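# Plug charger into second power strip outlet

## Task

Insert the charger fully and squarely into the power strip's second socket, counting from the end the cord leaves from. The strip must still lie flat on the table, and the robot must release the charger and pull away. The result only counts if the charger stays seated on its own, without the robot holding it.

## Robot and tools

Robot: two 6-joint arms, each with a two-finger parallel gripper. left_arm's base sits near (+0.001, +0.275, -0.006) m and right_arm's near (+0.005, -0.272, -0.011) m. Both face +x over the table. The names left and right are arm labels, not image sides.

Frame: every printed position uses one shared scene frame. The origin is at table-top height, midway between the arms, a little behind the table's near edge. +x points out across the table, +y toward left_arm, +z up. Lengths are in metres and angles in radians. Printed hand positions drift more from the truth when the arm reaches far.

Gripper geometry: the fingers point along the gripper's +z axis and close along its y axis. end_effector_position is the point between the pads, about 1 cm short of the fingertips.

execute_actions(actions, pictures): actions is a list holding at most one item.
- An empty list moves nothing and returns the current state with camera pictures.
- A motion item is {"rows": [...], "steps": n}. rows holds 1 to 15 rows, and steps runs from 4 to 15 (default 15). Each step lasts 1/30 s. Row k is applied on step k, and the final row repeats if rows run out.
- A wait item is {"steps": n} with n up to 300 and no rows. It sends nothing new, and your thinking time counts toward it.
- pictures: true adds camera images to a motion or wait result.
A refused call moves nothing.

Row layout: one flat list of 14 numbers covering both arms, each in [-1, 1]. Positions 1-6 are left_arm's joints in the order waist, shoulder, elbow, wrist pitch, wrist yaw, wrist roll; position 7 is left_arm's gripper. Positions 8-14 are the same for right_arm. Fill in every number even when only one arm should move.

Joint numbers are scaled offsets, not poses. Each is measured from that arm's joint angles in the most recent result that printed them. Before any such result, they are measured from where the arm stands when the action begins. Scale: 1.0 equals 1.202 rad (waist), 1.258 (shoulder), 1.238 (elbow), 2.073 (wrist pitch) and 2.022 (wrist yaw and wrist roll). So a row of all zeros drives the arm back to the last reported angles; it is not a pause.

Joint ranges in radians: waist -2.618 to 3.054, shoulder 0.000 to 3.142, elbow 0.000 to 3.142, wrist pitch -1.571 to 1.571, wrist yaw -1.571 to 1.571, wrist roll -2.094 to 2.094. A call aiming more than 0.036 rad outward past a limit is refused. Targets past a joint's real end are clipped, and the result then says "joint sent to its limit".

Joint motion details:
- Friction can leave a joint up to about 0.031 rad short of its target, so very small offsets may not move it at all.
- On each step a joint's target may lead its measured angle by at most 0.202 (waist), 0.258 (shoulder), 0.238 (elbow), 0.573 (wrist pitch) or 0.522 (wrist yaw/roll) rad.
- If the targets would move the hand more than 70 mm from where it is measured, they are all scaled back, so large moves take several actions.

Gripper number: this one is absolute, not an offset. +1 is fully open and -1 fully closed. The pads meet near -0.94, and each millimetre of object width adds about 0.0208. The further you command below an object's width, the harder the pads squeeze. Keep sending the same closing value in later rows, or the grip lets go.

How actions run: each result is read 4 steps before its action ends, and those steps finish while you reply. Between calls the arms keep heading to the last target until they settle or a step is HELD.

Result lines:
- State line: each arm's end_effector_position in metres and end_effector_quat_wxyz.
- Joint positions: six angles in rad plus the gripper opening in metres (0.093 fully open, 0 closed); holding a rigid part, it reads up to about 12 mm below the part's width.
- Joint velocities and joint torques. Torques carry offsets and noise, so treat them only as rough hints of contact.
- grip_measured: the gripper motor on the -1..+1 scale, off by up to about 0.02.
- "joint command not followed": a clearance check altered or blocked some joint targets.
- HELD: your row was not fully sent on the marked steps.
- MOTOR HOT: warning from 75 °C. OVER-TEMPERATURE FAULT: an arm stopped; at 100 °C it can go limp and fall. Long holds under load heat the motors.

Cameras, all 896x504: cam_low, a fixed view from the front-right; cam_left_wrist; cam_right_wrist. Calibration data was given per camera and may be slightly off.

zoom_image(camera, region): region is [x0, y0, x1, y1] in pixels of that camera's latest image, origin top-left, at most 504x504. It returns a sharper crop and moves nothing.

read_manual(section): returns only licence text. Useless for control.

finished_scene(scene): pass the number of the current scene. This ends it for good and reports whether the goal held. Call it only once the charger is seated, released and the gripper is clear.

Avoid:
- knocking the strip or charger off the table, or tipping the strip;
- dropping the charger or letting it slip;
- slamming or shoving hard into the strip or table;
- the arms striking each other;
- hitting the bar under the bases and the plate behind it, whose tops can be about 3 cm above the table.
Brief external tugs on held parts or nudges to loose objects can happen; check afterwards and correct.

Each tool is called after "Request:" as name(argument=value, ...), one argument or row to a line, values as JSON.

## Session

Request:
execute_actions(
  actions=[],
)

Scene clock: 0.00 s of 4500.00 s.
left_arm: end_effector_position=(+0.5145, +0.3219, +0.1055) grip_measured=+0.989 end_effector_quat_wxyz=(+0.637, -0.238, +0.724, +0.112) | right_arm: end_effector_position=(+0.4784, -0.1785, +0.2943) grip_measured=+1.000 end_effector_quat_wxyz=(+0.612, +0.358, +0.620, +0.335)
Joint positions: left_arm=[-0.107  2.071  0.913  0.931 -0.565 -0.256  0.093] | right_arm=[0.296 1.5   1.005 0.457 0.285 1.081 0.093]
Joint velocities: left_arm=[-0.017 -0.007 -0.002 -0.022  0.007  0.037 -0.   ] | right_arm=[-0.007  0.002  0.007  0.051 -0.022  0.081  0.   ]
Joint torques (N m, as the arm reports them, + toward a larger angle): no reading
Motor temperatures (°C, as the motors report them): left_arm=[30 34 33 31 30 33] | right_arm=[29 33 34 36 31 32]
camera_calibration (this result's frames):
cam_left_wrist: T_world_to_cam=[[0.483549, -0.863249, 0.144853, 0.00863506], [-0.437571, -0.381718, -0.81414, 0.47346], [0.758098, 0.330293, -0.562312, -0.351612], [0, 0, 0, 1]] pos_world=[0.469553, 0.304317, 0.186496]
cam_right_wrist: T_world_to_cam=[[-0.024556, -0.512263, -0.858478, 0.172584], [-0.416509, 0.785897, -0.45704, 0.512373], [0.9088, 0.346341, -0.232661, -0.22467], [0, 0, 0, 1]] pos_world=[0.421826, -0.236451, 0.330063]

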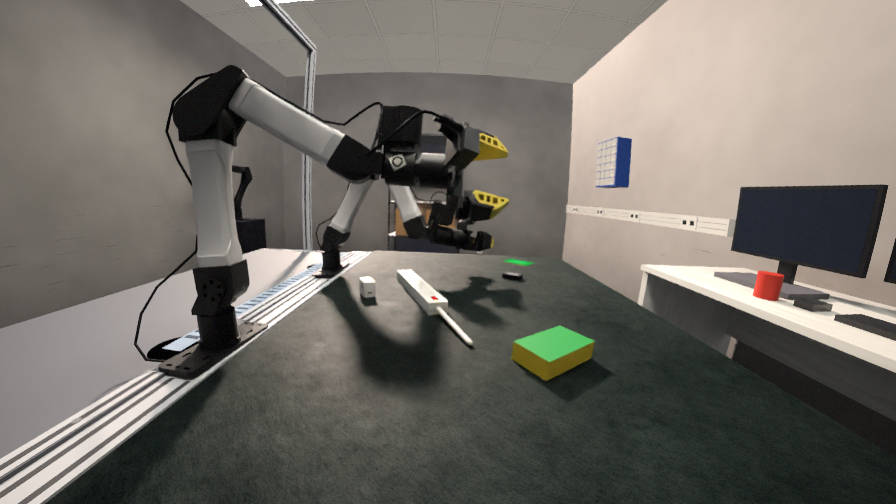

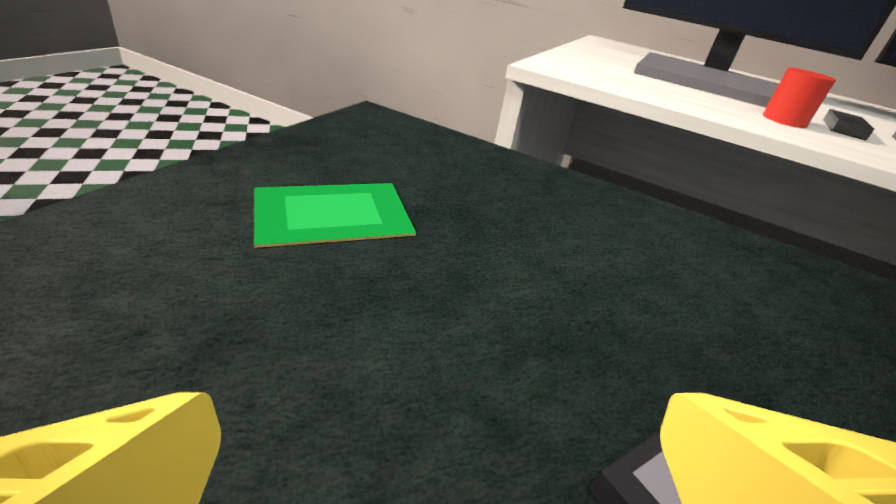

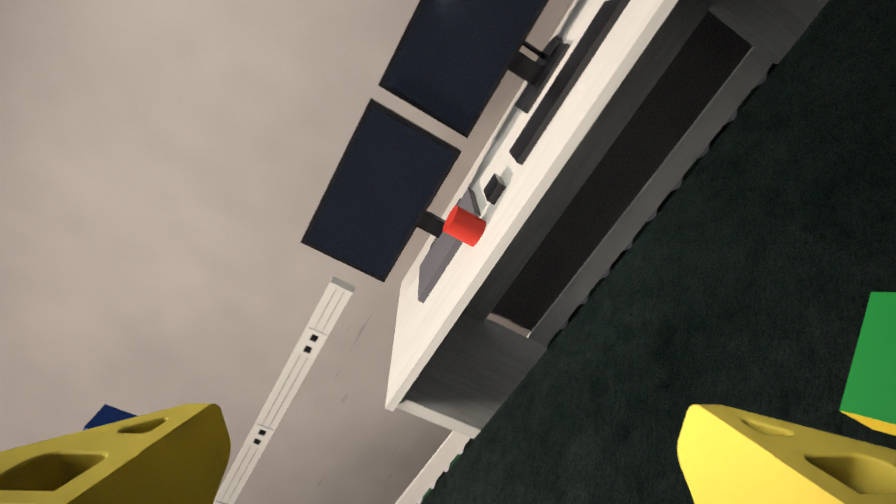

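Request:
zoom_image(
  camera="cam_low",
  region=[340, 250, 490, 360],
)

Request:
zoom_image(
  camera="cam_low",
  region=[345, 265, 395, 310],
)

Region (340, 250, 490, 360) of cam_low's 896x504 image, scaled by 3.360, with more detail than that image has; it fills the top 370 rows of this view, and the rest is white.

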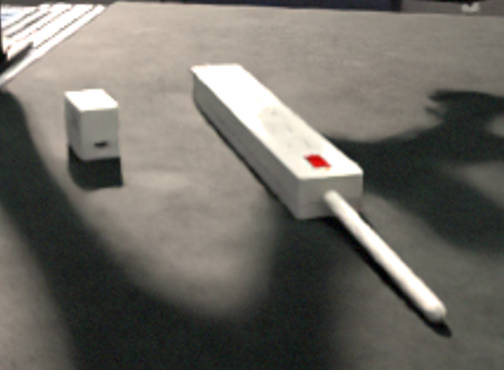

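Region (345, 265, 395, 310) of cam_low's 896x504 image, scaled by 10.080, with more detail than that image has; it fills the top 454 rows of this view, and the rest is white.

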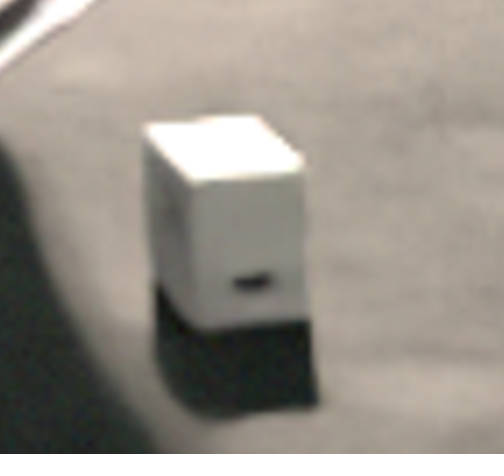

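Request:
execute_actions(
  actions=[
    {"rows": [[-0.005,-0.02,0.01,-0.02,0.01,0.008,0.6,0.004,0.007,0.004,-0.015,-0.02,-0.04,1],[-0.015,-0.05,0.03,-0.06,0.025,0.016,0.2,0.012,0.02,0.01,-0.04,-0.055,-0.10,1],[-0.03,-0.085,0.055,-0.11,0.04,0.025,-0.2,0.021,0.035,0.018,-0.07,-0.095,-0.17,1],[-0.045,-0.12,0.085,-0.165,0.056,0.034,-0.6,0.031,0.051,0.026,-0.105,-0.138,-0.24,1],[-0.06,-0.155,0.115,-0.22,0.072,0.043,-1,0.041,0.067,0.034,-0.14,-0.18,-0.31,1],[-0.078,-0.19,0.145,-0.275,0.088,0.052,-1,0.051,0.083,0.042,-0.175,-0.222,-0.38,1],[-0.096,-0.222,0.175,-0.33,0.104,0.061,-1,0.061,0.099,0.05,-0.21,-0.264,-0.45,1],[-0.115,-0.252,0.205,-0.385,0.12,0.07,-1,0.071,0.115,0.058,-0.245,-0.306,-0.52,1],[-0.135,-0.28,0.235,-0.44,0.136,0.079,-1,0.081,0.131,0.066,-0.28,-0.348,-0.59,1],[-0.155,-0.306,0.265,-0.495,0.152,0.088,-1,0.091,0.147,0.074,-0.315,-0.39,-0.66,1],[-0.175,-0.33,0.295,-0.55,0.168,0.097,-1,0.101,0.163,0.082,-0.35,-0.432,-0.73,1],[-0.195,-0.352,0.325,-0.605,0.184,0.106,-1,0.111,0.179,0.09,-0.385,-0.474,-0.80,1],[-0.215,-0.372,0.355,-0.66,0.20,0.115,-1,0.121,0.195,0.098,-0.42,-0.516,-0.87,1],[-0.235,-0.39,0.385,-0.715,0.216,0.124,-1,0.131,0.211,0.106,-0.455,-0.558,-0.94,1],[-0.255,-0.406,0.415,-0.77,0.232,0.13,-1,0.141,0.227,0.114,-0.49,-0.60,-1.0,1]], "steps": 15},
  ],
)

Scene clock: 9.50 s of 4500.00 s.
left_arm: end_effector_position=(+0.5191, +0.2149, +0.2231) grip_measured=-1.000 end_effector_quat_wxyz=(+0.598, -0.073, +0.797, +0.043) | right_arm: end_effector_position=(+0.4541, -0.0704, +0.1784) grip_measured=+1.000 end_effector_quat_wxyz=(+0.471, -0.044, +0.848, +0.237)
Joint positions: left_arm=[-0.253  1.754  1.181  0.235 -0.374 -0.145  0.   ] | right_arm=[ 0.376  1.626  1.069  0.104 -0.177  0.378  0.093]
Joint velocities: left_arm=[-0.784 -1.228  1.297 -2.938  0.93   0.505  0.   ] | right_arm=[ 0.31   0.535  0.198 -1.487 -1.766 -2.     0.   ]
Joint torques (N m, as the arm reports them, + toward a larger angle): left_arm=[ -0.77 -11.64  10.23   2.39   0.06  -0.03] | right_arm=[ 0.76 -6.63  8.84  2.34 -0.22 -0.07]
Motor temperatures (°C, as the motors report them): left_arm=[30 37 34 34 30 33] | right_arm=[29 34 36 39 31 32]
Steps of this call (steps 1 to 90: nothing new was sent; then 6.13 s passed at rest; steps 91 to 101: the first 11 steps of this action). Readings (joint positions):
91: left_arm=[-0.107 2.070 0.913 0.928 -0.564 -0.255] | right_arm=[0.296 1.500 1.005 0.456 0.281 1.070]
92: left_arm=[-0.107 2.064 0.913 0.908 -0.559 -0.252] | right_arm=[0.296 1.500 1.005 0.448 0.266 1.039]
94: left_arm=[-0.116 2.026 0.931 0.801 -0.537 -0.237] | right_arm=[0.302 1.509 1.014 0.405 0.203 0.917]
98: left_arm=[-0.179 1.883 1.053 0.502 -0.457 -0.191] | right_arm=[0.343 1.570 1.050 0.251 -0.002 0.590]
101: the state above

Request:
execute_actions(
  actions=[
    {"rows": [[-0.168,-0.162,0.215,-0.463,0.143,0.072,-1,0.081,0.136,0.068,-0.337,-0.385,-0.70,1],[-0.203,-0.170,0.232,-0.493,0.148,0.072,-1,0.087,0.145,0.074,-0.353,-0.398,-0.75,1],[-0.238,-0.177,0.249,-0.522,0.153,0.072,-1,0.093,0.154,0.080,-0.370,-0.411,-0.80,1],[-0.272,-0.185,0.266,-0.552,0.159,0.072,-1,0.099,0.163,0.086,-0.387,-0.424,-0.85,1],[-0.307,-0.192,0.282,-0.581,0.164,0.072,-1,0.105,0.171,0.092,-0.404,-0.438,-0.90,1],[-0.342,-0.200,0.299,-0.610,0.169,0.072,-1,0.111,0.180,0.098,-0.420,-0.451,-0.95,1],[-0.376,-0.208,0.316,-0.640,0.174,0.072,-1,0.117,0.189,0.104,-0.437,-0.464,-0.993,1],[-0.411,-0.215,0.333,-0.669,0.180,0.072,-1,0.123,0.198,0.110,-0.454,-0.477,-0.993,1],[-0.446,-0.223,0.349,-0.699,0.185,0.072,-1,0.130,0.207,0.116,-0.470,-0.490,-0.993,1],[-0.480,-0.231,0.366,-0.728,0.190,0.072,-1,0.136,0.216,0.122,-0.487,-0.504,-0.993,1]], "steps": 15},
  ],
)

Request:
execute_actions(
  actions=[
    {"steps": 12},
  ],
  pictures=true,
)

Scene clock: 10.40 s of 4500.00 s.
left_arm: end_effector_position=(+0.2639, +0.0159, +0.2569) grip_measured=-1.000 end_effector_quat_wxyz=(+0.284, +0.357, +0.885, -0.091) | right_arm: end_effector_position=(+0.2360, +0.0289, +0.0899) grip_measured=+1.000 end_effector_quat_wxyz=(-0.279, +0.736, -0.450, -0.423)
Joint positions: left_arm=[-0.798  1.501  1.589 -1.075 -0.028 -0.006  0.   ] | right_arm=[ 0.527  1.87   1.199 -0.78  -1.105 -1.482  0.093]
Joint velocities: left_arm=[-1.013 -0.413  0.442 -1.209  0.388  0.037  0.   ] | right_arm=[ 0.217  0.281  0.09  -0.784 -0.579 -0.96   0.   ]
Joint torques (N m, as the arm reports them, + toward a larger angle): left_arm=[ 2.39 -7.94  9.78  1.42 -0.08  0.1 ] | right_arm=[ 0.03 -7.76  7.47  0.43 -0.87 -0.06]
Motor temperatures (°C, as the motors report them): left_arm=[30 38 34 34 30 33] | right_arm=[29 34 36 39 31 32]
Steps of this call (steps 1 to 4: the last 4 steps of your previous action; steps 5 to 16: the robot went on to your last target; steps 17 to 27: the first 11 steps of this action). Readings (joint positions):
17: left_arm=[-0.425 1.549 1.428 -0.641 -0.111 -0.006] | right_arm=[0.470 1.784 1.132 -0.529 -0.899 -0.854]
18: left_arm=[-0.434 1.549 1.432 -0.664 -0.111 -0.006] | right_arm=[0.470 1.784 1.136 -0.544 -0.912 -0.905]
20: left_arm=[-0.484 1.549 1.451 -0.739 -0.106 -0.006] | right_arm=[0.474 1.793 1.150 -0.585 -0.946 -1.035]
24: left_arm=[-0.667 1.535 1.528 -0.925 -0.066 -0.006] | right_arm=[0.502 1.834 1.182 -0.690 -1.035 -1.345]
27: the state above

Scene clock: 10.80 s of 4500.00 s.
left_arm: end_effector_position=(+0.2217, +0.0315, +0.2574) grip_measured=-1.000 end_effector_quat_wxyz=(+0.227, +0.385, +0.890, -0.087) | right_arm: end_effector_position=(+0.2167, +0.0292, +0.0962) grip_measured=+1.000 end_effector_quat_wxyz=(-0.280, +0.733, -0.415, -0.461)
Joint positions: left_arm=[-0.839  1.459  1.618 -1.258  0.001 -0.006  0.   ] | right_arm=[ 0.538  1.885  1.201 -0.884 -1.183 -1.614  0.093]
Joint velocities: left_arm=[-0.027 -0.002  0.007 -0.037 -0.007  0.037  0.   ] | right_arm=[ 0.012  0.007  0.002  0.007 -0.081 -0.139  0.   ]
Joint torques (N m, as the arm reports them, + toward a larger angle): left_arm=[ 0.85 -5.29  9.23  1.34  0.18  0.03] | right_arm=[ 0.28 -7.43  7.52  0.18 -0.88 -0.07]
Motor temperatures (°C, as the motors report them): left_arm=[30 38 34 34 30 33] | right_arm=[29 34 36 39 31 32]
Kept back: nothing.
Steps of this call (steps 1 to 4: the last 4 steps of your previous action; steps 5 to 12: the robot went on to your last target). Readings (joint positions):
1: left_arm=[-0.825 1.487 1.602 -1.112 -0.015 -0.006] | right_arm=[0.533 1.878 1.201 -0.803 -1.122 -1.510]
2: left_arm=[-0.837 1.475 1.610 -1.142 -0.005 -0.006] | right_arm=[0.537 1.883 1.201 -0.821 -1.135 -1.533]
4: left_arm=[-0.839 1.461 1.617 -1.187 -0.000 -0.006] | right_arm=[0.538 1.885 1.201 -0.848 -1.154 -1.566]
8: left_arm=[-0.839 1.459 1.618 -1.239 0.001 -0.006] | right_arm=[0.538 1.885 1.201 -0.874 -1.175 -1.600]
12: the state above
camera_calibration (this result's frames):
cam_left_wrist: T_world_to_cam=[[-0.725446, -0.688108, -0.0153079, 0.181313], [-0.686792, 0.725162, -0.0495668, 0.181704], [0.045208, -0.0254447, -0.998653, 0.333302], [0, 0, 0, 1]] pos_world=[0.241257, 0.00147902, 0.344636]
cam_right_wrist: T_world_to_cam=[[0.863522, 0.50402, 0.0171476, -0.203867], [0.394756, -0.654381, -0.644944, 0.033914], [-0.313843, 0.563692, -0.764037, 0.204915], [0, 0, 0, 1]] pos_world=[0.226967, 0.00943654, 0.181932]

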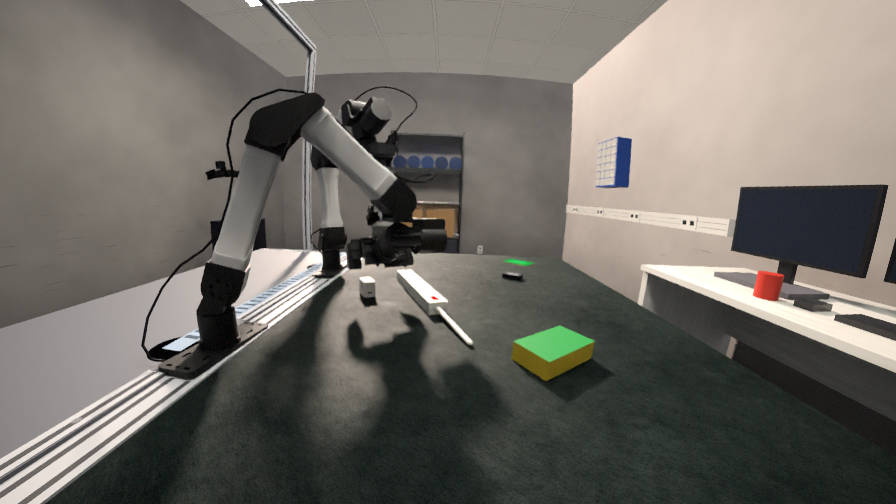

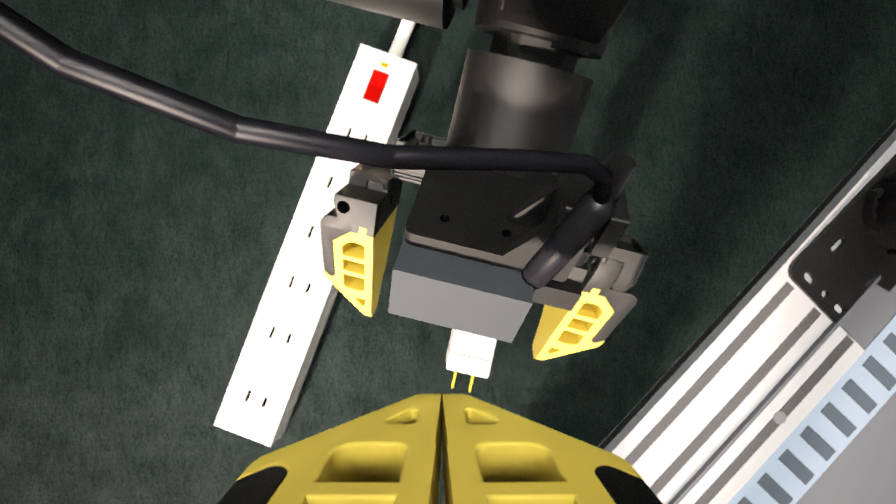

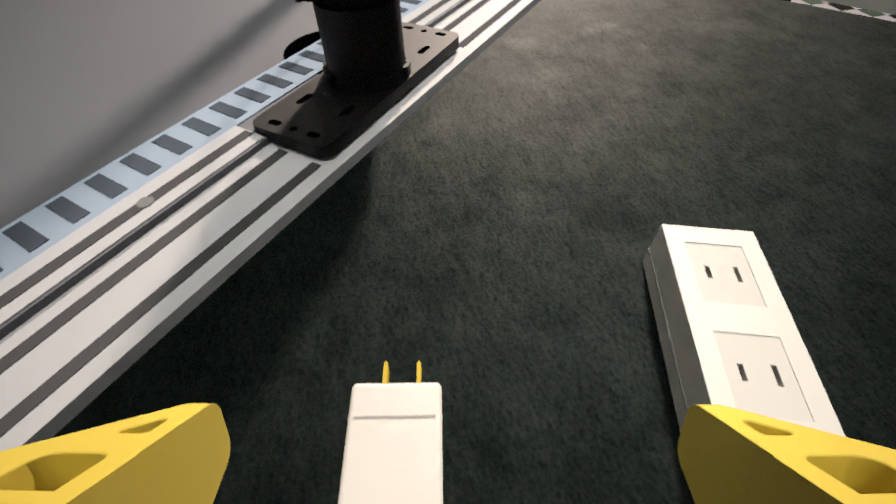

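Request:
execute_actions(
  actions=[
    {"rows": [[0.02,0,0,0.03,-0.005,0.03,-1,0.006,0.005,-0.010,0.025,-0.004,0.01,1],[0.05,0,-0.01,0.08,-0.012,0.07,-1,0.012,0.012,-0.024,0.05,-0.004,0.02,1],[0.085,0,-0.03,0.135,-0.02,0.115,-1,0.019,0.020,-0.040,0.075,-0.004,0.03,1],[0.12,0,-0.055,0.19,-0.028,0.16,-1,0.026,0.028,-0.057,0.10,-0.004,0.04,1],[0.155,0,-0.085,0.245,-0.036,0.205,-1,0.033,0.036,-0.074,0.122,-0.004,0.05,1],[0.19,0,-0.12,0.30,-0.044,0.25,-1,0.040,0.044,-0.091,0.142,-0.004,0.058,1],[0.225,0,-0.155,0.355,-0.052,0.295,-1,0.046,0.052,-0.108,0.158,-0.004,0.058,1],[0.26,0,-0.195,0.41,-0.06,0.34,-1,0.052,0.060,-0.125,0.17,-0.004,0.058,1],[0.295,0,-0.235,0.465,-0.068,0.385,-1,0.058,0.067,-0.140,0.178,-0.004,0.058,1],[0.33,0,-0.275,0.52,-0.076,0.43,-1,0.058,0.073,-0.153,0.18,-0.004,0.058,1],[0.36,0,-0.315,0.575,-0.084,0.475,-1,0.058,0.078,-0.163,0.18,-0.004,0.058,1],[0.385,0,-0.355,0.63,-0.092,0.52,-1,0.058,0.081,-0.170,0.18,-0.004,0.058,1],[0.405,0,-0.395,0.685,-0.10,0.56,-1,0.058,0.083,-0.173,0.18,-0.004,0.058,1],[0.416,0,-0.435,0.74,-0.108,0.59,-1,0.058,0.083,-0.173,0.18,-0.004,0.058,1],[0.416,0,-0.475,0.795,-0.116,0.60,-1,0.058,0.083,-0.173,0.18,-0.004,0.058,1]], "steps": 15},
  ],
)

Request:
execute_actions(
  actions=[
    {"steps": 12},
  ],
  pictures=true,
)

Scene clock: 14.97 s of 4500.00 s.
left_arm: end_effector_position=(+0.3912, +0.0927, +0.2677) grip_measured=-1.000 end_effector_quat_wxyz=(+0.462, +0.432, +0.771, +0.078) | right_arm: end_effector_position=(+0.1933, +0.0371, +0.0422) grip_measured=+1.000 end_effector_quat_wxyz=(-0.265, +0.733, -0.410, -0.474)
Joint positions: left_arm=[-0.485  1.459  1.333 -0.5   -0.089  0.597  0.   ] | right_arm=[ 0.601  1.954  1.042 -0.599 -1.191 -1.523  0.093]
Joint velocities: left_arm=[ 1.204 -0.012 -1.492  2.982 -0.462  2.352  0.   ] | right_arm=[ 0.125  0.335 -0.564  0.447 -0.022  0.095  0.   ]
Joint torques (N m, as the arm reports them, + toward a larger angle): left_arm=[ 0.61 -6.77  7.95  1.9  -0.03 -0.02] | right_arm=[-0.06 -7.77  4.55  0.65 -0.83  0.04]
Motor temperatures (°C, as the motors report them): left_arm=[30 37 34 34 30 33] | right_arm=[29 35 36 38 31 32]
Steps of this call (steps 1 to 30: the robot went on to your last target; steps 31 to 90: nothing new was sent; then 0.80 s passed at rest; steps 91 to 101: the first 11 steps of this action). Readings (joint positions):
91: left_arm=[-0.838 1.459 1.618 -1.264 0.001 0.002] | right_arm=[0.538 1.885 1.201 -0.885 -1.188 -1.620]
92: left_arm=[-0.830 1.459 1.618 -1.247 0.001 0.024] | right_arm=[0.539 1.885 1.198 -0.870 -1.188 -1.612]
94: left_arm=[-0.784 1.459 1.604 -1.151 -0.003 0.105] | right_arm=[0.545 1.886 1.180 -0.814 -1.189 -1.591]
98: left_arm=[-0.616 1.459 1.480 -0.806 -0.044 0.359] | right_arm=[0.579 1.916 1.104 -0.673 -1.191 -1.541]
101: the state above

Scene clock: 15.37 s of 4500.00 s.
left_arm: end_effector_position=(+0.4560, +0.1619, +0.3079) grip_measured=-1.000 end_effector_quat_wxyz=(+0.577, +0.441, +0.593, +0.349) | right_arm: end_effector_position=(+0.1871, +0.0338, +0.0251) grip_measured=+1.000 end_effector_quat_wxyz=(-0.257, +0.730, -0.416, -0.478)
Joint positions: left_arm=[-0.336  1.461  1.039  0.297 -0.214  1.151  0.   ] | right_arm=[ 0.606  1.982  0.996 -0.53  -1.191 -1.504  0.093]
Joint velocities: left_arm=[-0.022 -0.002 -0.002  0.593 -0.139  0.271  0.   ] | right_arm=[-0.002 -0.007 -0.007  0.095 -0.007  0.037  0.   ]
Joint torques (N m, as the arm reports them, + toward a larger angle): left_arm=[-0.22 -7.28  8.41  2.39 -0.02 -0.03] | right_arm=[ 0.3  -7.91  4.3   0.61 -0.82  0.04]
Motor temperatures (°C, as the motors report them): left_arm=[30 38 35 34 30 33] | right_arm=[29 35 36 38 31 32]
Kept back: nothing.
Steps of this call (steps 1 to 4: the last 4 steps of your previous action; steps 5 to 12: the robot went on to your last target). Readings (joint positions):
1: left_arm=[-0.445 1.459 1.281 -0.397 -0.105 0.681] | right_arm=[0.604 1.965 1.025 -0.585 -1.191 -1.519]
2: left_arm=[-0.408 1.459 1.230 -0.293 -0.123 0.765] | right_arm=[0.606 1.973 1.011 -0.575 -1.191 -1.516]
4: left_arm=[-0.355 1.459 1.129 -0.081 -0.161 0.915] | right_arm=[0.606 1.982 0.997 -0.563 -1.191 -1.511]
8: left_arm=[-0.336 1.461 1.040 0.163 -0.203 1.083] | right_arm=[0.606 1.982 0.996 -0.540 -1.191 -1.506]
12: the state above
camera_calibration (this result's frames):
cam_left_wrist: T_world_to_cam=[[-0.125672, -0.368753, -0.920993, 0.395374], [-0.373173, 0.877743, -0.300515, 0.16012], [0.919211, 0.305923, -0.247917, -0.306899], [0, 0, 0, 1]] pos_world=[0.391545, 0.0991388, 0.33617]
cam_right_wrist: T_world_to_cam=[[0.850577, 0.524799, -0.0332374, -0.17643], [0.37953, -0.656421, -0.651973, 0.00588391], [-0.363973, 0.541938, -0.757513, 0.148608], [0, 0, 0, 1]] pos_world=[0.201923, 0.0159163, 0.110545]

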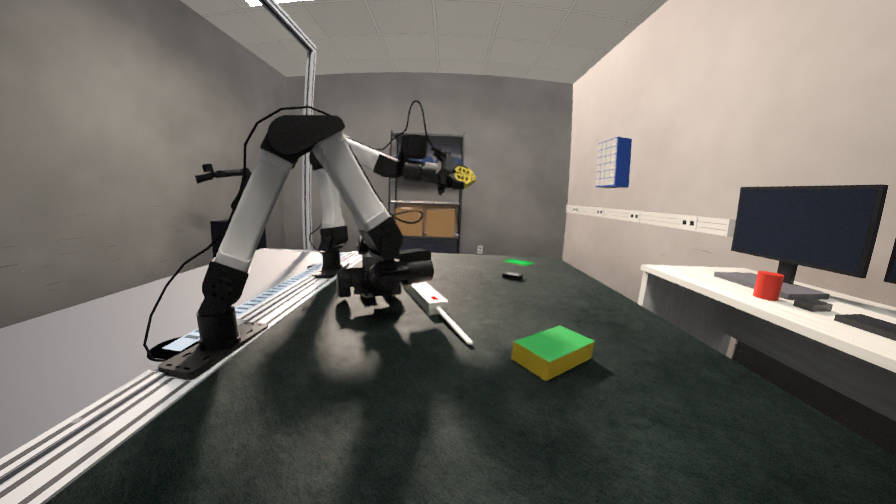

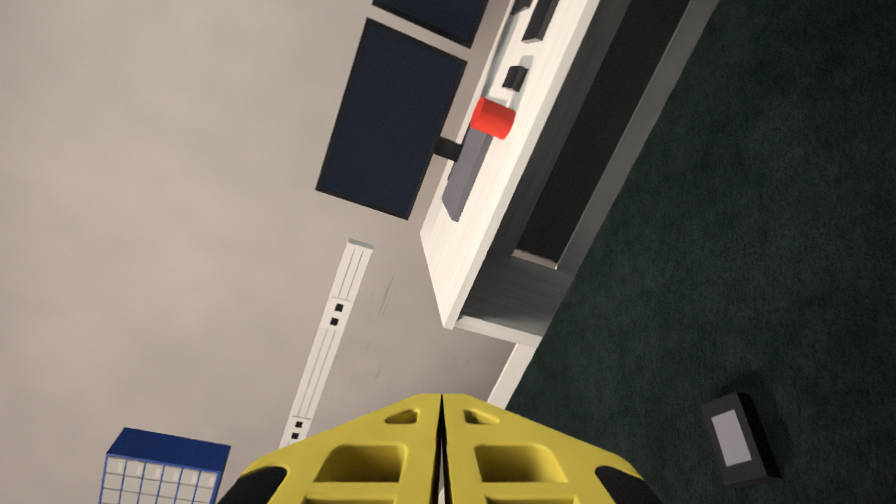

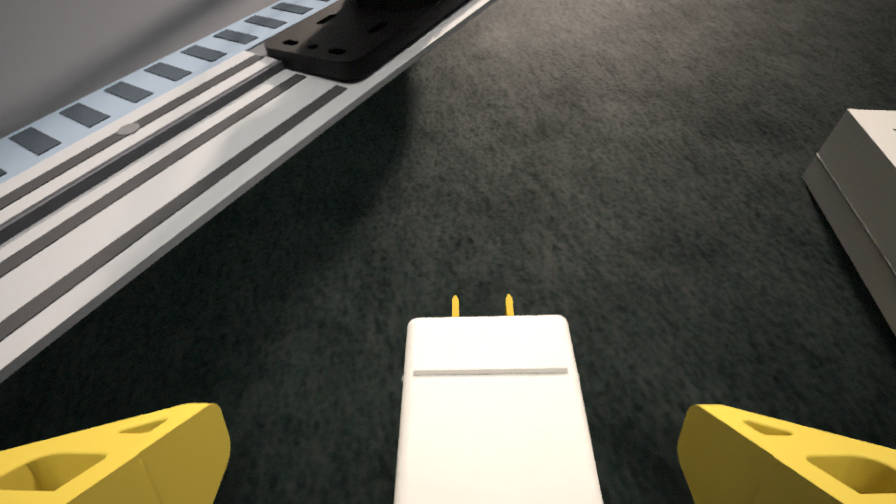

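Request:
execute_actions(
  actions=[],
)

Scene clock: 16.10 s of 4500.00 s.
left_arm: end_effector_position=(+0.4571, +0.1626, +0.3269) grip_measured=-1.000 end_effector_quat_wxyz=(+0.594, +0.432, +0.566, +0.374) | right_arm: end_effector_position=(+0.1879, +0.0343, +0.0252) grip_measured=+1.000 end_effector_quat_wxyz=(-0.260, +0.730, -0.415, -0.477)
Joint positions: left_arm=[-0.336  1.461  1.039  0.377 -0.222  1.198  0.   ] | right_arm=[ 0.606  1.982  0.996 -0.523 -1.191 -1.503  0.093]
Joint velocities: left_arm=[-0.017  0.002 -0.002 -0.037 -0.022  0.022  0.   ] | right_arm=[ 0.007 -0.012  0.017 -0.022 -0.007 -0.051  0.   ]
Joint torques (N m, as the arm reports them, + toward a larger angle): left_arm=[-0.11 -7.17  8.32  2.47 -0.05 -0.02] | right_arm=[ 0.33 -7.86  4.38  0.64 -0.83  0.03]
Motor temperatures (°C, as the motors report them): left_arm=[30 38 35 34 30 33] | right_arm=[29 35 36 38 31 32]
Kept back: nothing.
Steps of this call (steps 1 to 22: the robot went on to your last target). Readings (joint positions):
1: left_arm=[-0.336 1.461 1.039 0.315 -0.216 1.160] | right_arm=[0.606 1.982 0.996 -0.528 -1.191 -1.504]
2: left_arm=[-0.336 1.461 1.039 0.329 -0.217 1.168] | right_arm=[0.606 1.982 0.996 -0.527 -1.191 -1.504]
4: left_arm=[-0.336 1.461 1.039 0.348 -0.219 1.179] | right_arm=[0.606 1.982 0.996 -0.525 -1.191 -1.503]
8: left_arm=[-0.336 1.461 1.039 0.367 -0.221 1.190] | right_arm=[0.606 1.982 0.996 -0.524 -1.191 -1.503]
22: the state above
camera_calibration (this result's frames):
cam_left_wrist: T_world_to_cam=[[-0.0494728, -0.348539, -0.935988, 0.380066], [-0.352303, 0.882989, -0.310182, 0.158361], [0.934577, 0.314406, -0.166475, -0.338432], [0, 0, 0, 1]] pos_world=[0.390885, 0.0990413, 0.348517]
cam_right_wrist: T_world_to_cam=[[0.850813, 0.524753, -0.027425, -0.177553], [0.3826, -0.654416, -0.652194, 0.00530589], [-0.360188, 0.544402, -0.757556, 0.147853], [0, 0, 0, 1]] pos_world=[0.202289, 0.0161523, 0.110598]

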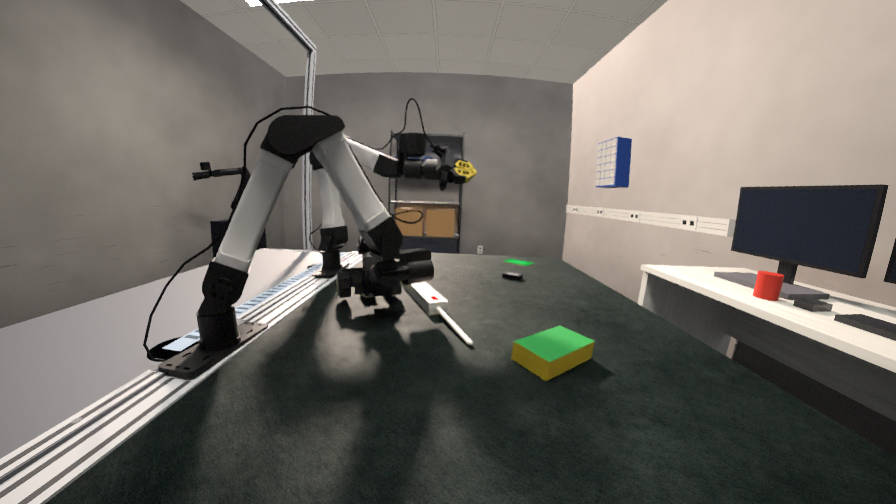

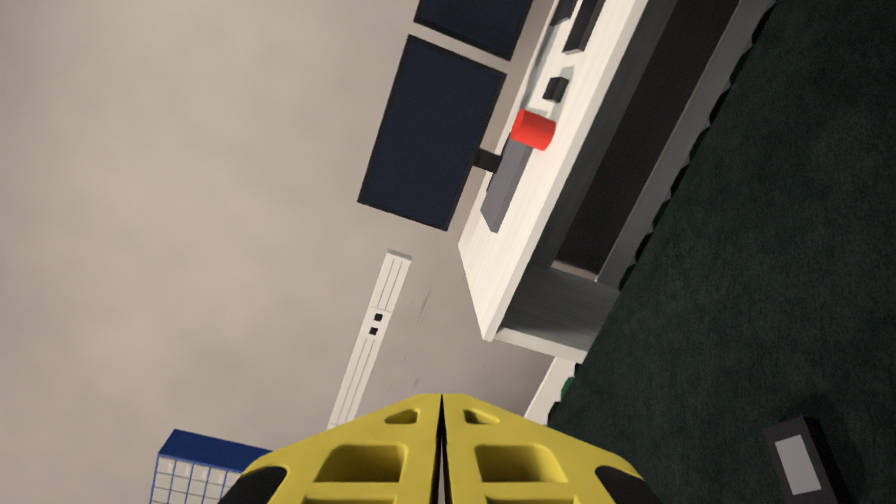

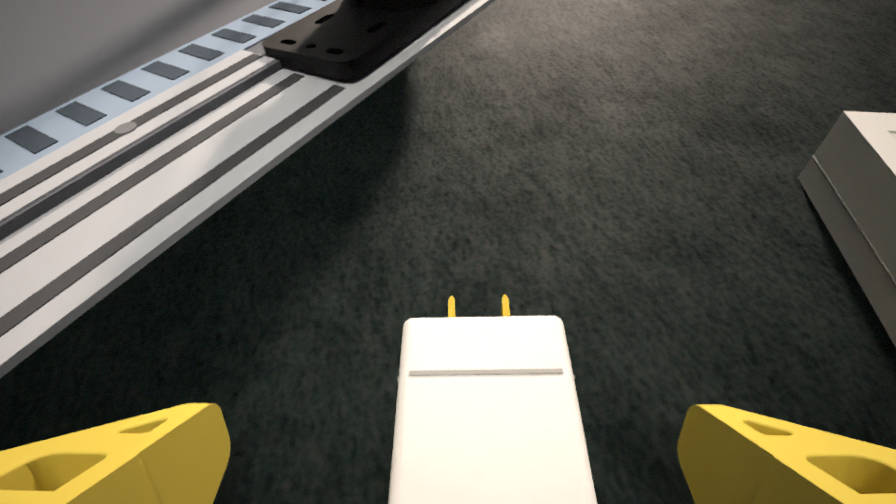

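Request:
execute_actions(
  actions=[
    {"rows": [[0,0,-0.3,0.37,-0.046,0,-1, 0,0,0,0,0,0,0.2],[0,0,-0.5,0.37,-0.046,0,-1, 0,0,0,0,0,0,-0.1],[0,0,-0.724,0.37,-0.046,0,-1, 0,0,0,0,0,0,-0.3],[0,0,-0.724,0.37,-0.046,0,-1, 0,0,0,0,0,0,-0.65]], "steps": 14},
  ],
  pictures=true,
)

Scene clock: 21.23 s of 4500.00 s.
left_arm: end_effector_position=(+0.3715, +0.2045, +0.1580) grip_measured=-1.000 end_effector_quat_wxyz=(+0.561, +0.427, +0.592, +0.389) | right_arm: end_effector_position=(+0.1879, +0.0344, +0.0252) grip_measured=-0.475 end_effector_quat_wxyz=(-0.260, +0.730, -0.415, -0.477)
Joint positions: left_arm=[-0.336  1.451  0.305  1.045 -0.293  1.198  0.   ] | right_arm=[ 0.606  1.982  0.996 -0.522 -1.191 -1.503  0.022]
Joint velocities: left_arm=[-0.012 -0.002 -2.19   0.388 -0.037  0.022  0.   ] | right_arm=[-0.002 -0.002 -0.017 -0.037  0.051  0.037  0.001]
Joint torques (N m, as the arm reports them, + toward a larger angle): left_arm=[ 0.02 -4.14  6.16  2.6  -0.08 -0.1 ] | right_arm=[ 0.16 -8.4   5.1   0.48 -0.84 -0.03]
Motor temperatures (°C, as the motors report them): left_arm=[30 38 35 35 30 33] | right_arm=[29 36 36 38 31 32]
Steps of this call (steps 1 to 15: the robot went on to your last target; steps 16 to 90: nothing new was sent; then 1.80 s passed at rest; steps 91 to 100: the first 10 steps of this action). Readings (joint positions):
91: left_arm=[-0.336 1.461 1.000 0.469 -0.232 1.198] | right_arm=[0.606 1.982 0.996 -0.523 -1.191 -1.503]
92: left_arm=[-0.336 1.454 0.930 0.601 -0.246 1.198] | right_arm=[0.606 1.982 0.996 -0.523 -1.191 -1.503]
94: left_arm=[-0.336 1.451 0.780 0.812 -0.267 1.198] | right_arm=[0.606 1.982 0.996 -0.523 -1.191 -1.503]
98: left_arm=[-0.336 1.451 0.462 1.011 -0.288 1.198] | right_arm=[0.606 1.982 0.996 -0.522 -1.191 -1.503]
100: the state above
camera_calibration (this result's frames):
cam_left_wrist: T_world_to_cam=[[-0.0738802, -0.33367, -0.93979, 0.238944], [-0.429519, 0.861129, -0.271975, 0.0659787], [0.900031, 0.383564, -0.206938, -0.294654], [0, 0, 0, 1]] pos_world=[0.31119, 0.135931, 0.181527]
cam_right_wrist: T_world_to_cam=[[0.850887, 0.524635, -0.0273917, -0.177616], [0.382524, -0.654455, -0.6522, 0.00532494], [-0.360093, 0.54447, -0.757552, 0.147835], [0, 0, 0, 1]] pos_world=[0.202328, 0.0161766, 0.1106]

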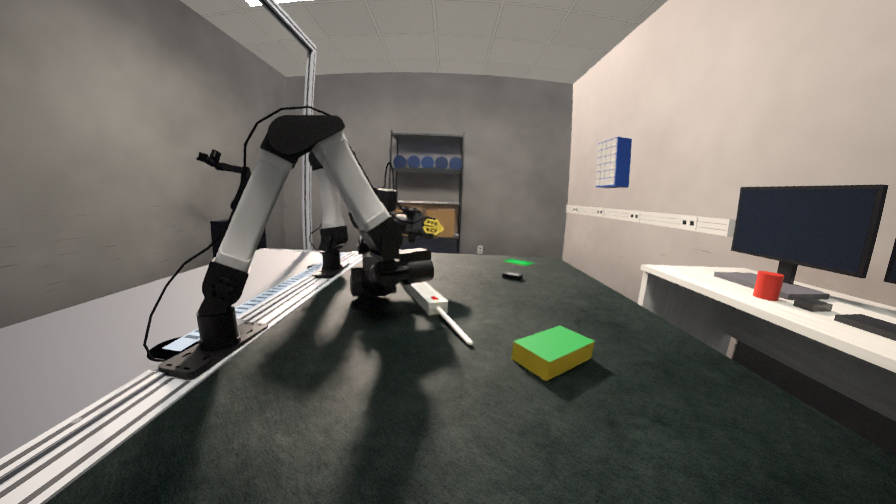

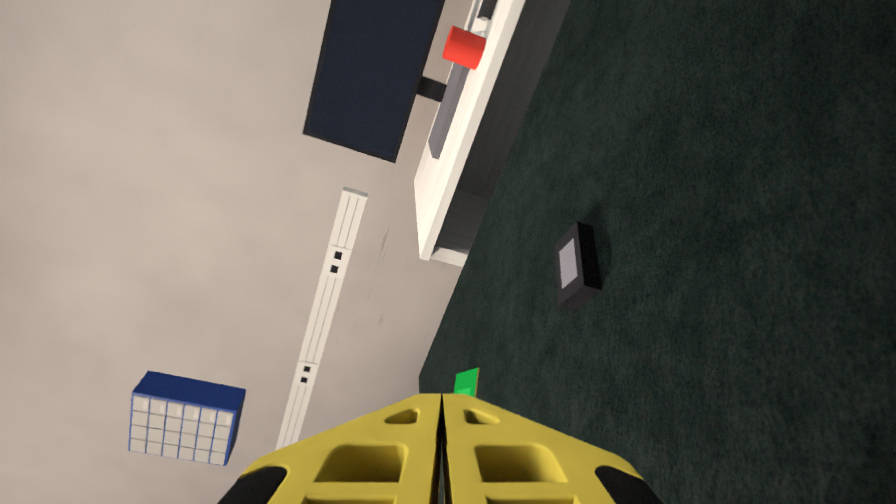

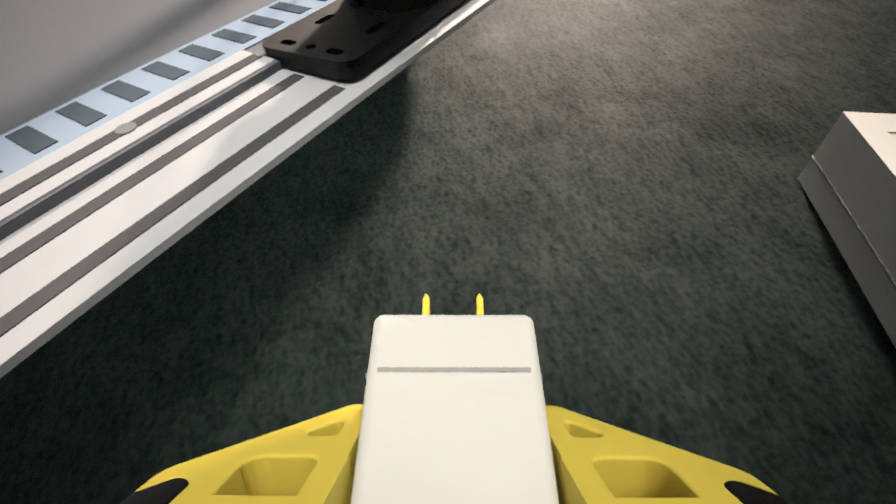

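Request:
execute_actions(
  actions=[
    {"rows": [
[0,0,-0.131,0.048,-0.011,0,-1, 0,0,0.12,-0.03,0,0,-0.65],
[0,0,-0.131,0.048,-0.011,0,-1, 0,0,0.22,-0.07,0,0,-0.65],
[0,0,-0.131,0.048,-0.011,0,-1, 0,0,0.32,-0.11,0,0.1,-0.65],
[0,0,-0.131,0.048,-0.011,0,-1, -0.01,0,0.42,-0.15,0.03,0.25,-0.65],
[0,0,-0.131,0.048,-0.011,0,-1, -0.02,0,0.5,-0.19,0.07,0.4,-0.65],
[0,0,-0.131,0.048,-0.011,0,-1, -0.03,0,0.58,-0.23,0.11,0.55,-0.65],
[0,0,-0.131,0.048,-0.011,0,-1, -0.04,0,0.65,-0.27,0.15,0.7,-0.65],
[0,0,-0.131,0.048,-0.011,0,-1, -0.047,0,0.7,-0.30,0.19,0.85,-0.65],
[0,0,-0.131,0.048,-0.011,0,-1, -0.047,0.02,0.75,-0.33,0.23,1,-0.65],
[0,0,-0.131,0.048,-0.011,0,-1, -0.047,0.04,0.75,-0.36,0.27,1,-0.65],
[0,0,-0.131,0.048,-0.011,0,-1, -0.047,0.05,0.75,-0.36,0.31,1,-0.65],
[0,0,-0.131,0.048,-0.011,0,-1, -0.047,0.06,0.75,-0.36,0.34,1,-0.65],
[0,0,-0.131,0.048,-0.011,0,-1, -0.047,0.07,0.75,-0.36,0.3665,1,-0.65]
], "steps": 15},
  ],
)

Scene clock: 22.07 s of 4500.00 s.
left_arm: end_effector_position=(+0.3369, +0.2180, +0.1129) grip_measured=-1.000 end_effector_quat_wxyz=(+0.528, +0.447, +0.612, +0.383) | right_arm: end_effector_position=(+0.3221, +0.0732, +0.1661) grip_measured=-0.475 end_effector_quat_wxyz=(+0.179, -0.586, +0.698, +0.371)
Joint positions: left_arm=[-0.336  1.458  0.139  1.13  -0.303  1.198  0.   ] | right_arm=[ 0.57   2.009  1.813 -1.031 -0.846 -0.704  0.022]
Joint velocities: left_arm=[-0.002 -0.012 -0.012 -0.007  0.037  0.007  0.   ] | right_arm=[-0.178  0.027  2.103 -1.179  1.853  2.762 -0.   ]
Joint torques (N m, as the arm reports them, + toward a larger angle): left_arm=[ 0.15 -4.43  6.28  2.45 -0.07 -0.08] | right_arm=[-0.56 -7.96  5.58  0.45 -0.66 -0.05]
Motor temperatures (°C, as the motors report them): left_arm=[30 38 35 35 30 33] | right_arm=[29 36 36 38 31 32]
Steps of this call (steps 1 to 4: the last 4 steps of your previous action; steps 5 to 14: the robot went on to your last target; steps 15 to 25: the first 11 steps of this action). Readings (joint positions):
15: left_arm=[-0.336 1.458 0.139 1.124 -0.303 1.198] | right_arm=[0.606 1.984 1.015 -0.544 -1.188 -1.503]
16: left_arm=[-0.336 1.458 0.139 1.125 -0.303 1.198] | right_arm=[0.606 1.994 1.066 -0.585 -1.181 -1.503]
18: left_arm=[-0.336 1.458 0.139 1.127 -0.303 1.198] | right_arm=[0.606 2.004 1.216 -0.658 -1.166 -1.395]
22: left_arm=[-0.336 1.458 0.139 1.129 -0.303 1.198] | right_arm=[0.593 2.004 1.561 -0.864 -1.025 -1.001]
25: the state above

Request:
execute_actions(
  actions=[
    {"rows": [
[0,0,0,0,0,0,-1, -0.017,0.08,0.09,-0.114,0.196,1,-0.65],
[0,0,0,0,0,0,-1, -0.017,0.08,0.09,-0.114,0.196,1,-0.65],
[0,0,0,0,0,0,-1, -0.017,0.09,0.09,-0.114,0.196,1,-0.65],
[-0.05,0,0.035,0,0,0,-1, -0.017,0.09,0.09,-0.114,0.196,1,-0.65],
[-0.1,0,0.035,0,0,0,-1, -0.017,0.10,0.09,-0.114,0.196,1,-0.65],
[-0.15,0,0.035,0,0,0,-1, -0.017,0.10,0.09,-0.114,0.196,1,-0.65],
[-0.2,0,0.035,0,0,0,-1, -0.017,0.10,0.09,-0.114,0.196,1,-0.65],
[-0.25,0,0.035,0,0,0,-1, -0.017,0.10,0.09,-0.114,0.196,1,-0.65],
[-0.3,0,0.035,0,0,0,-1, -0.017,0.10,0.09,-0.114,0.196,1,-0.65],
[-0.34,0,0.035,0,0,0,-1, -0.017,0.10,0.09,-0.114,0.196,1,-0.65],
[-0.38,0,0.035,0,0,0,-1, -0.017,0.10,0.09,-0.114,0.196,1,-0.65],
[-0.41,0,0.035,0,0,0,-1, -0.017,0.10,0.09,-0.114,0.196,1,-0.65],
[-0.429,0,0.035,0,0,0,-1, -0.017,0.10,0.09,-0.114,0.196,1,-0.65]
], "steps": 15},
  ],
)

Scene clock: 22.77 s of 4500.00 s.
left_arm: end_effector_position=(+0.2986, +0.0976, +0.1187) grip_measured=-1.000 end_effector_quat_wxyz=(+0.593, +0.548, +0.517, +0.286) | right_arm: end_effector_position=(+0.3460, +0.0186, +0.1045) grip_measured=-0.474 end_effector_quat_wxyz=(-0.118, +0.288, +0.934, +0.176)
Joint positions: left_arm=[-0.702  1.458  0.161  1.127 -0.308  1.198  0.   ] | right_arm=[ 0.559  2.129  1.932 -1.252 -0.459  1.153  0.022]
Joint velocities: left_arm=[-1.541  0.007 -0.017 -0.037  0.081  0.007  0.   ] | right_arm=[-0.007 -0.017 -0.022 -0.007  0.081  1.077 -0.001]
Joint torques (N m, as the arm reports them, + toward a larger angle): left_arm=[ 0.45 -3.97  8.04  2.36 -0.01 -0.08] | right_arm=[ -0.59 -10.83   6.22   0.54  -0.38  -0.02]
Motor temperatures (°C, as the motors report them): left_arm=[30 38 35 35 30 33] | right_arm=[29 37 36 38 31 32]
Steps of this call (steps 1 to 4: the last 4 steps of your previous action; steps 5 to 10: the robot went on to your last target; steps 11 to 21: the first 11 steps of this action). Readings (joint positions):
11: left_arm=[-0.336 1.458 0.139 1.130 -0.303 1.198] | right_arm=[0.559 2.074 1.932 -1.232 -0.490 0.332]
12: left_arm=[-0.336 1.458 0.139 1.130 -0.303 1.198] | right_arm=[0.559 2.080 1.932 -1.236 -0.484 0.431]
14: left_arm=[-0.343 1.458 0.141 1.129 -0.307 1.198] | right_arm=[0.559 2.095 1.932 -1.242 -0.474 0.628]
18: left_arm=[-0.524 1.458 0.157 1.127 -0.314 1.198] | right_arm=[0.559 2.124 1.932 -1.249 -0.463 0.999]
21: the state above

Request:
execute_actions(
  actions=[
    {"rows": [
[-0.125,0,0,0,0,0,-1, 0,0.01,-0.02,0,-0.002,0.295,-0.65],
[-0.125,0.03,0,0,0,0,-1, 0,0.015,-0.035,0,-0.002,0.295,-0.65],
[-0.125,0.06,0,0,0,0,-1, 0,0.02,-0.035,0,-0.002,0.295,-0.65],
[-0.125,0.09,0,0,0,0,-1, 0,0.025,-0.035,0,-0.002,0.295,-0.65],
[-0.125,0.12,0,0,0,0,-1, 0,0.025,-0.035,0,-0.002,0.295,-0.65],
[-0.125,0.14,0,0,0,0,-1, 0,0.025,-0.035,0,-0.002,0.295,-0.65],
[-0.125,0.157,0,0,0,0,-1, 0,0.025,-0.035,0,-0.002,0.295,-0.65]
], "steps": 15},
  ],
  pictures=true,
)

Scene clock: 23.70 s of 4500.00 s.
left_arm: end_effector_position=(+0.2671, +0.0598, +0.0537) grip_measured=-1.000 end_effector_quat_wxyz=(+0.532, +0.644, +0.497, +0.235) | right_arm: end_effector_position=(+0.3321, +0.0212, +0.0866) grip_measured=-0.474 end_effector_quat_wxyz=(-0.185, +0.531, +0.819, +0.111)
Joint positions: left_arm=[-0.845  1.646  0.161  1.114 -0.298  1.198  0.   ] | right_arm=[ 0.575  2.154  1.899 -1.26  -0.478  1.704  0.022]
Joint velocities: left_arm=[ 0.002 -0.027  0.002  0.037  0.037  0.022  0.   ] | right_arm=[-0.042 -0.017  0.022 -0.051  0.095  0.3   -0.001]
Joint torques (N m, as the arm reports them, + toward a larger angle): left_arm=[-0.28 -4.2   4.53  2.46 -0.08 -0.09] | right_arm=[ -0.85 -10.63   5.69   0.58  -0.39   0.04]
Motor temperatures (°C, as the motors report them): left_arm=[30 38 35 36 30 33] | right_arm=[29 37 36 38 31 32]
Steps of this call (steps 1 to 4: the last 4 steps of your previous action; steps 5 to 17: the robot went on to your last target; steps 18 to 28: the first 11 steps of this action). Readings (joint positions):
18: left_arm=[-0.845 1.458 0.161 1.127 -0.298 1.198] | right_arm=[0.560 2.129 1.930 -1.253 -0.463 1.373]
19: left_arm=[-0.845 1.460 0.161 1.128 -0.298 1.198] | right_arm=[0.563 2.129 1.924 -1.253 -0.475 1.447]
21: left_arm=[-0.845 1.492 0.161 1.138 -0.298 1.198] | right_arm=[0.577 2.133 1.909 -1.259 -0.508 1.555]
25: left_arm=[-0.845 1.618 0.161 1.133 -0.298 1.198] | right_arm=[0.583 2.151 1.900 -1.260 -0.491 1.666]
28: the state above
camera_calibration (this result's frames):
cam_left_wrist: T_world_to_cam=[[-0.393962, -0.0594865, -0.9172, 0.15285], [0.0043442, 0.997772, -0.0665781, -0.0176759], [0.919116, -0.0302137, -0.392826, -0.13715], [0, 0, 0, 1]] pos_world=[0.18635, 0.0225852, 0.0851408]
cam_right_wrist: T_world_to_cam=[[-0.915731, -0.401666, 0.0100113, 0.311358], [-0.251461, 0.592367, 0.765421, 0.042997], [-0.313374, 0.698402, -0.643452, 0.224748], [0, 0, 0, 1]] pos_world=[0.366362, -0.0573724, 0.108587]

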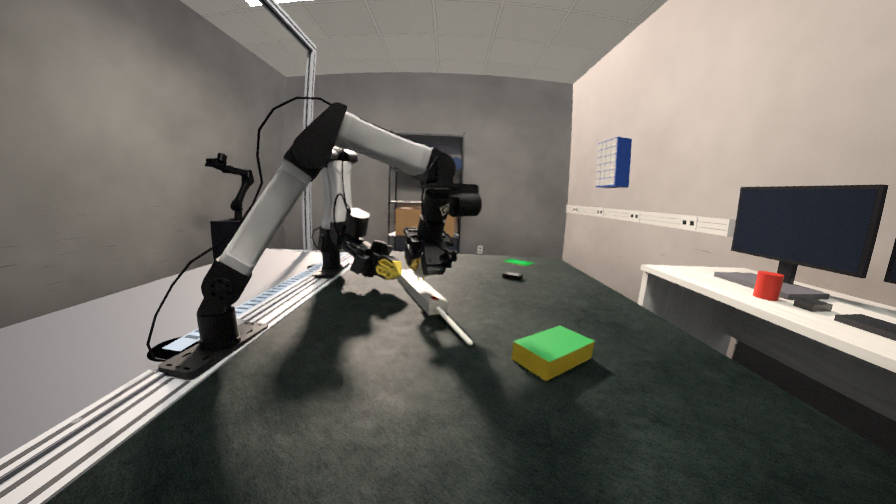

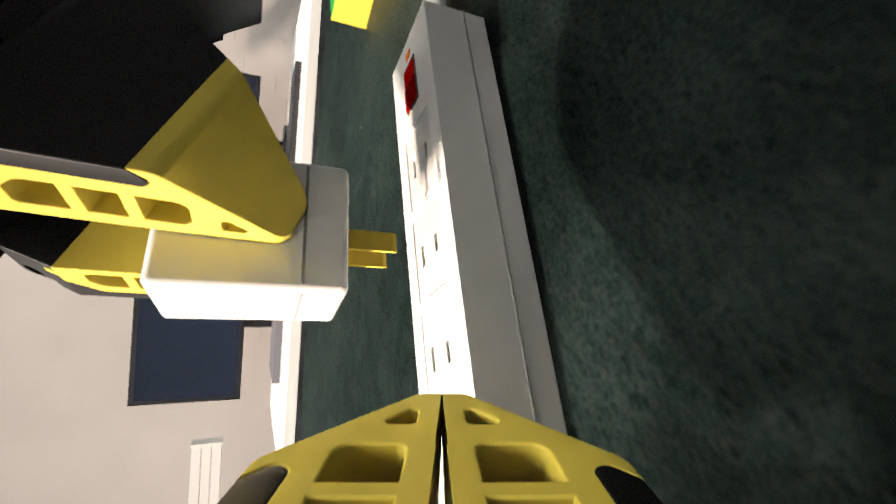

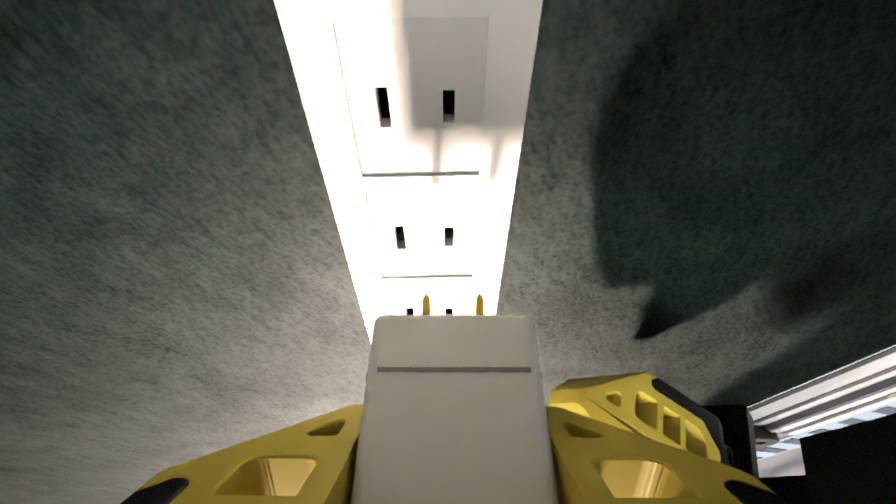

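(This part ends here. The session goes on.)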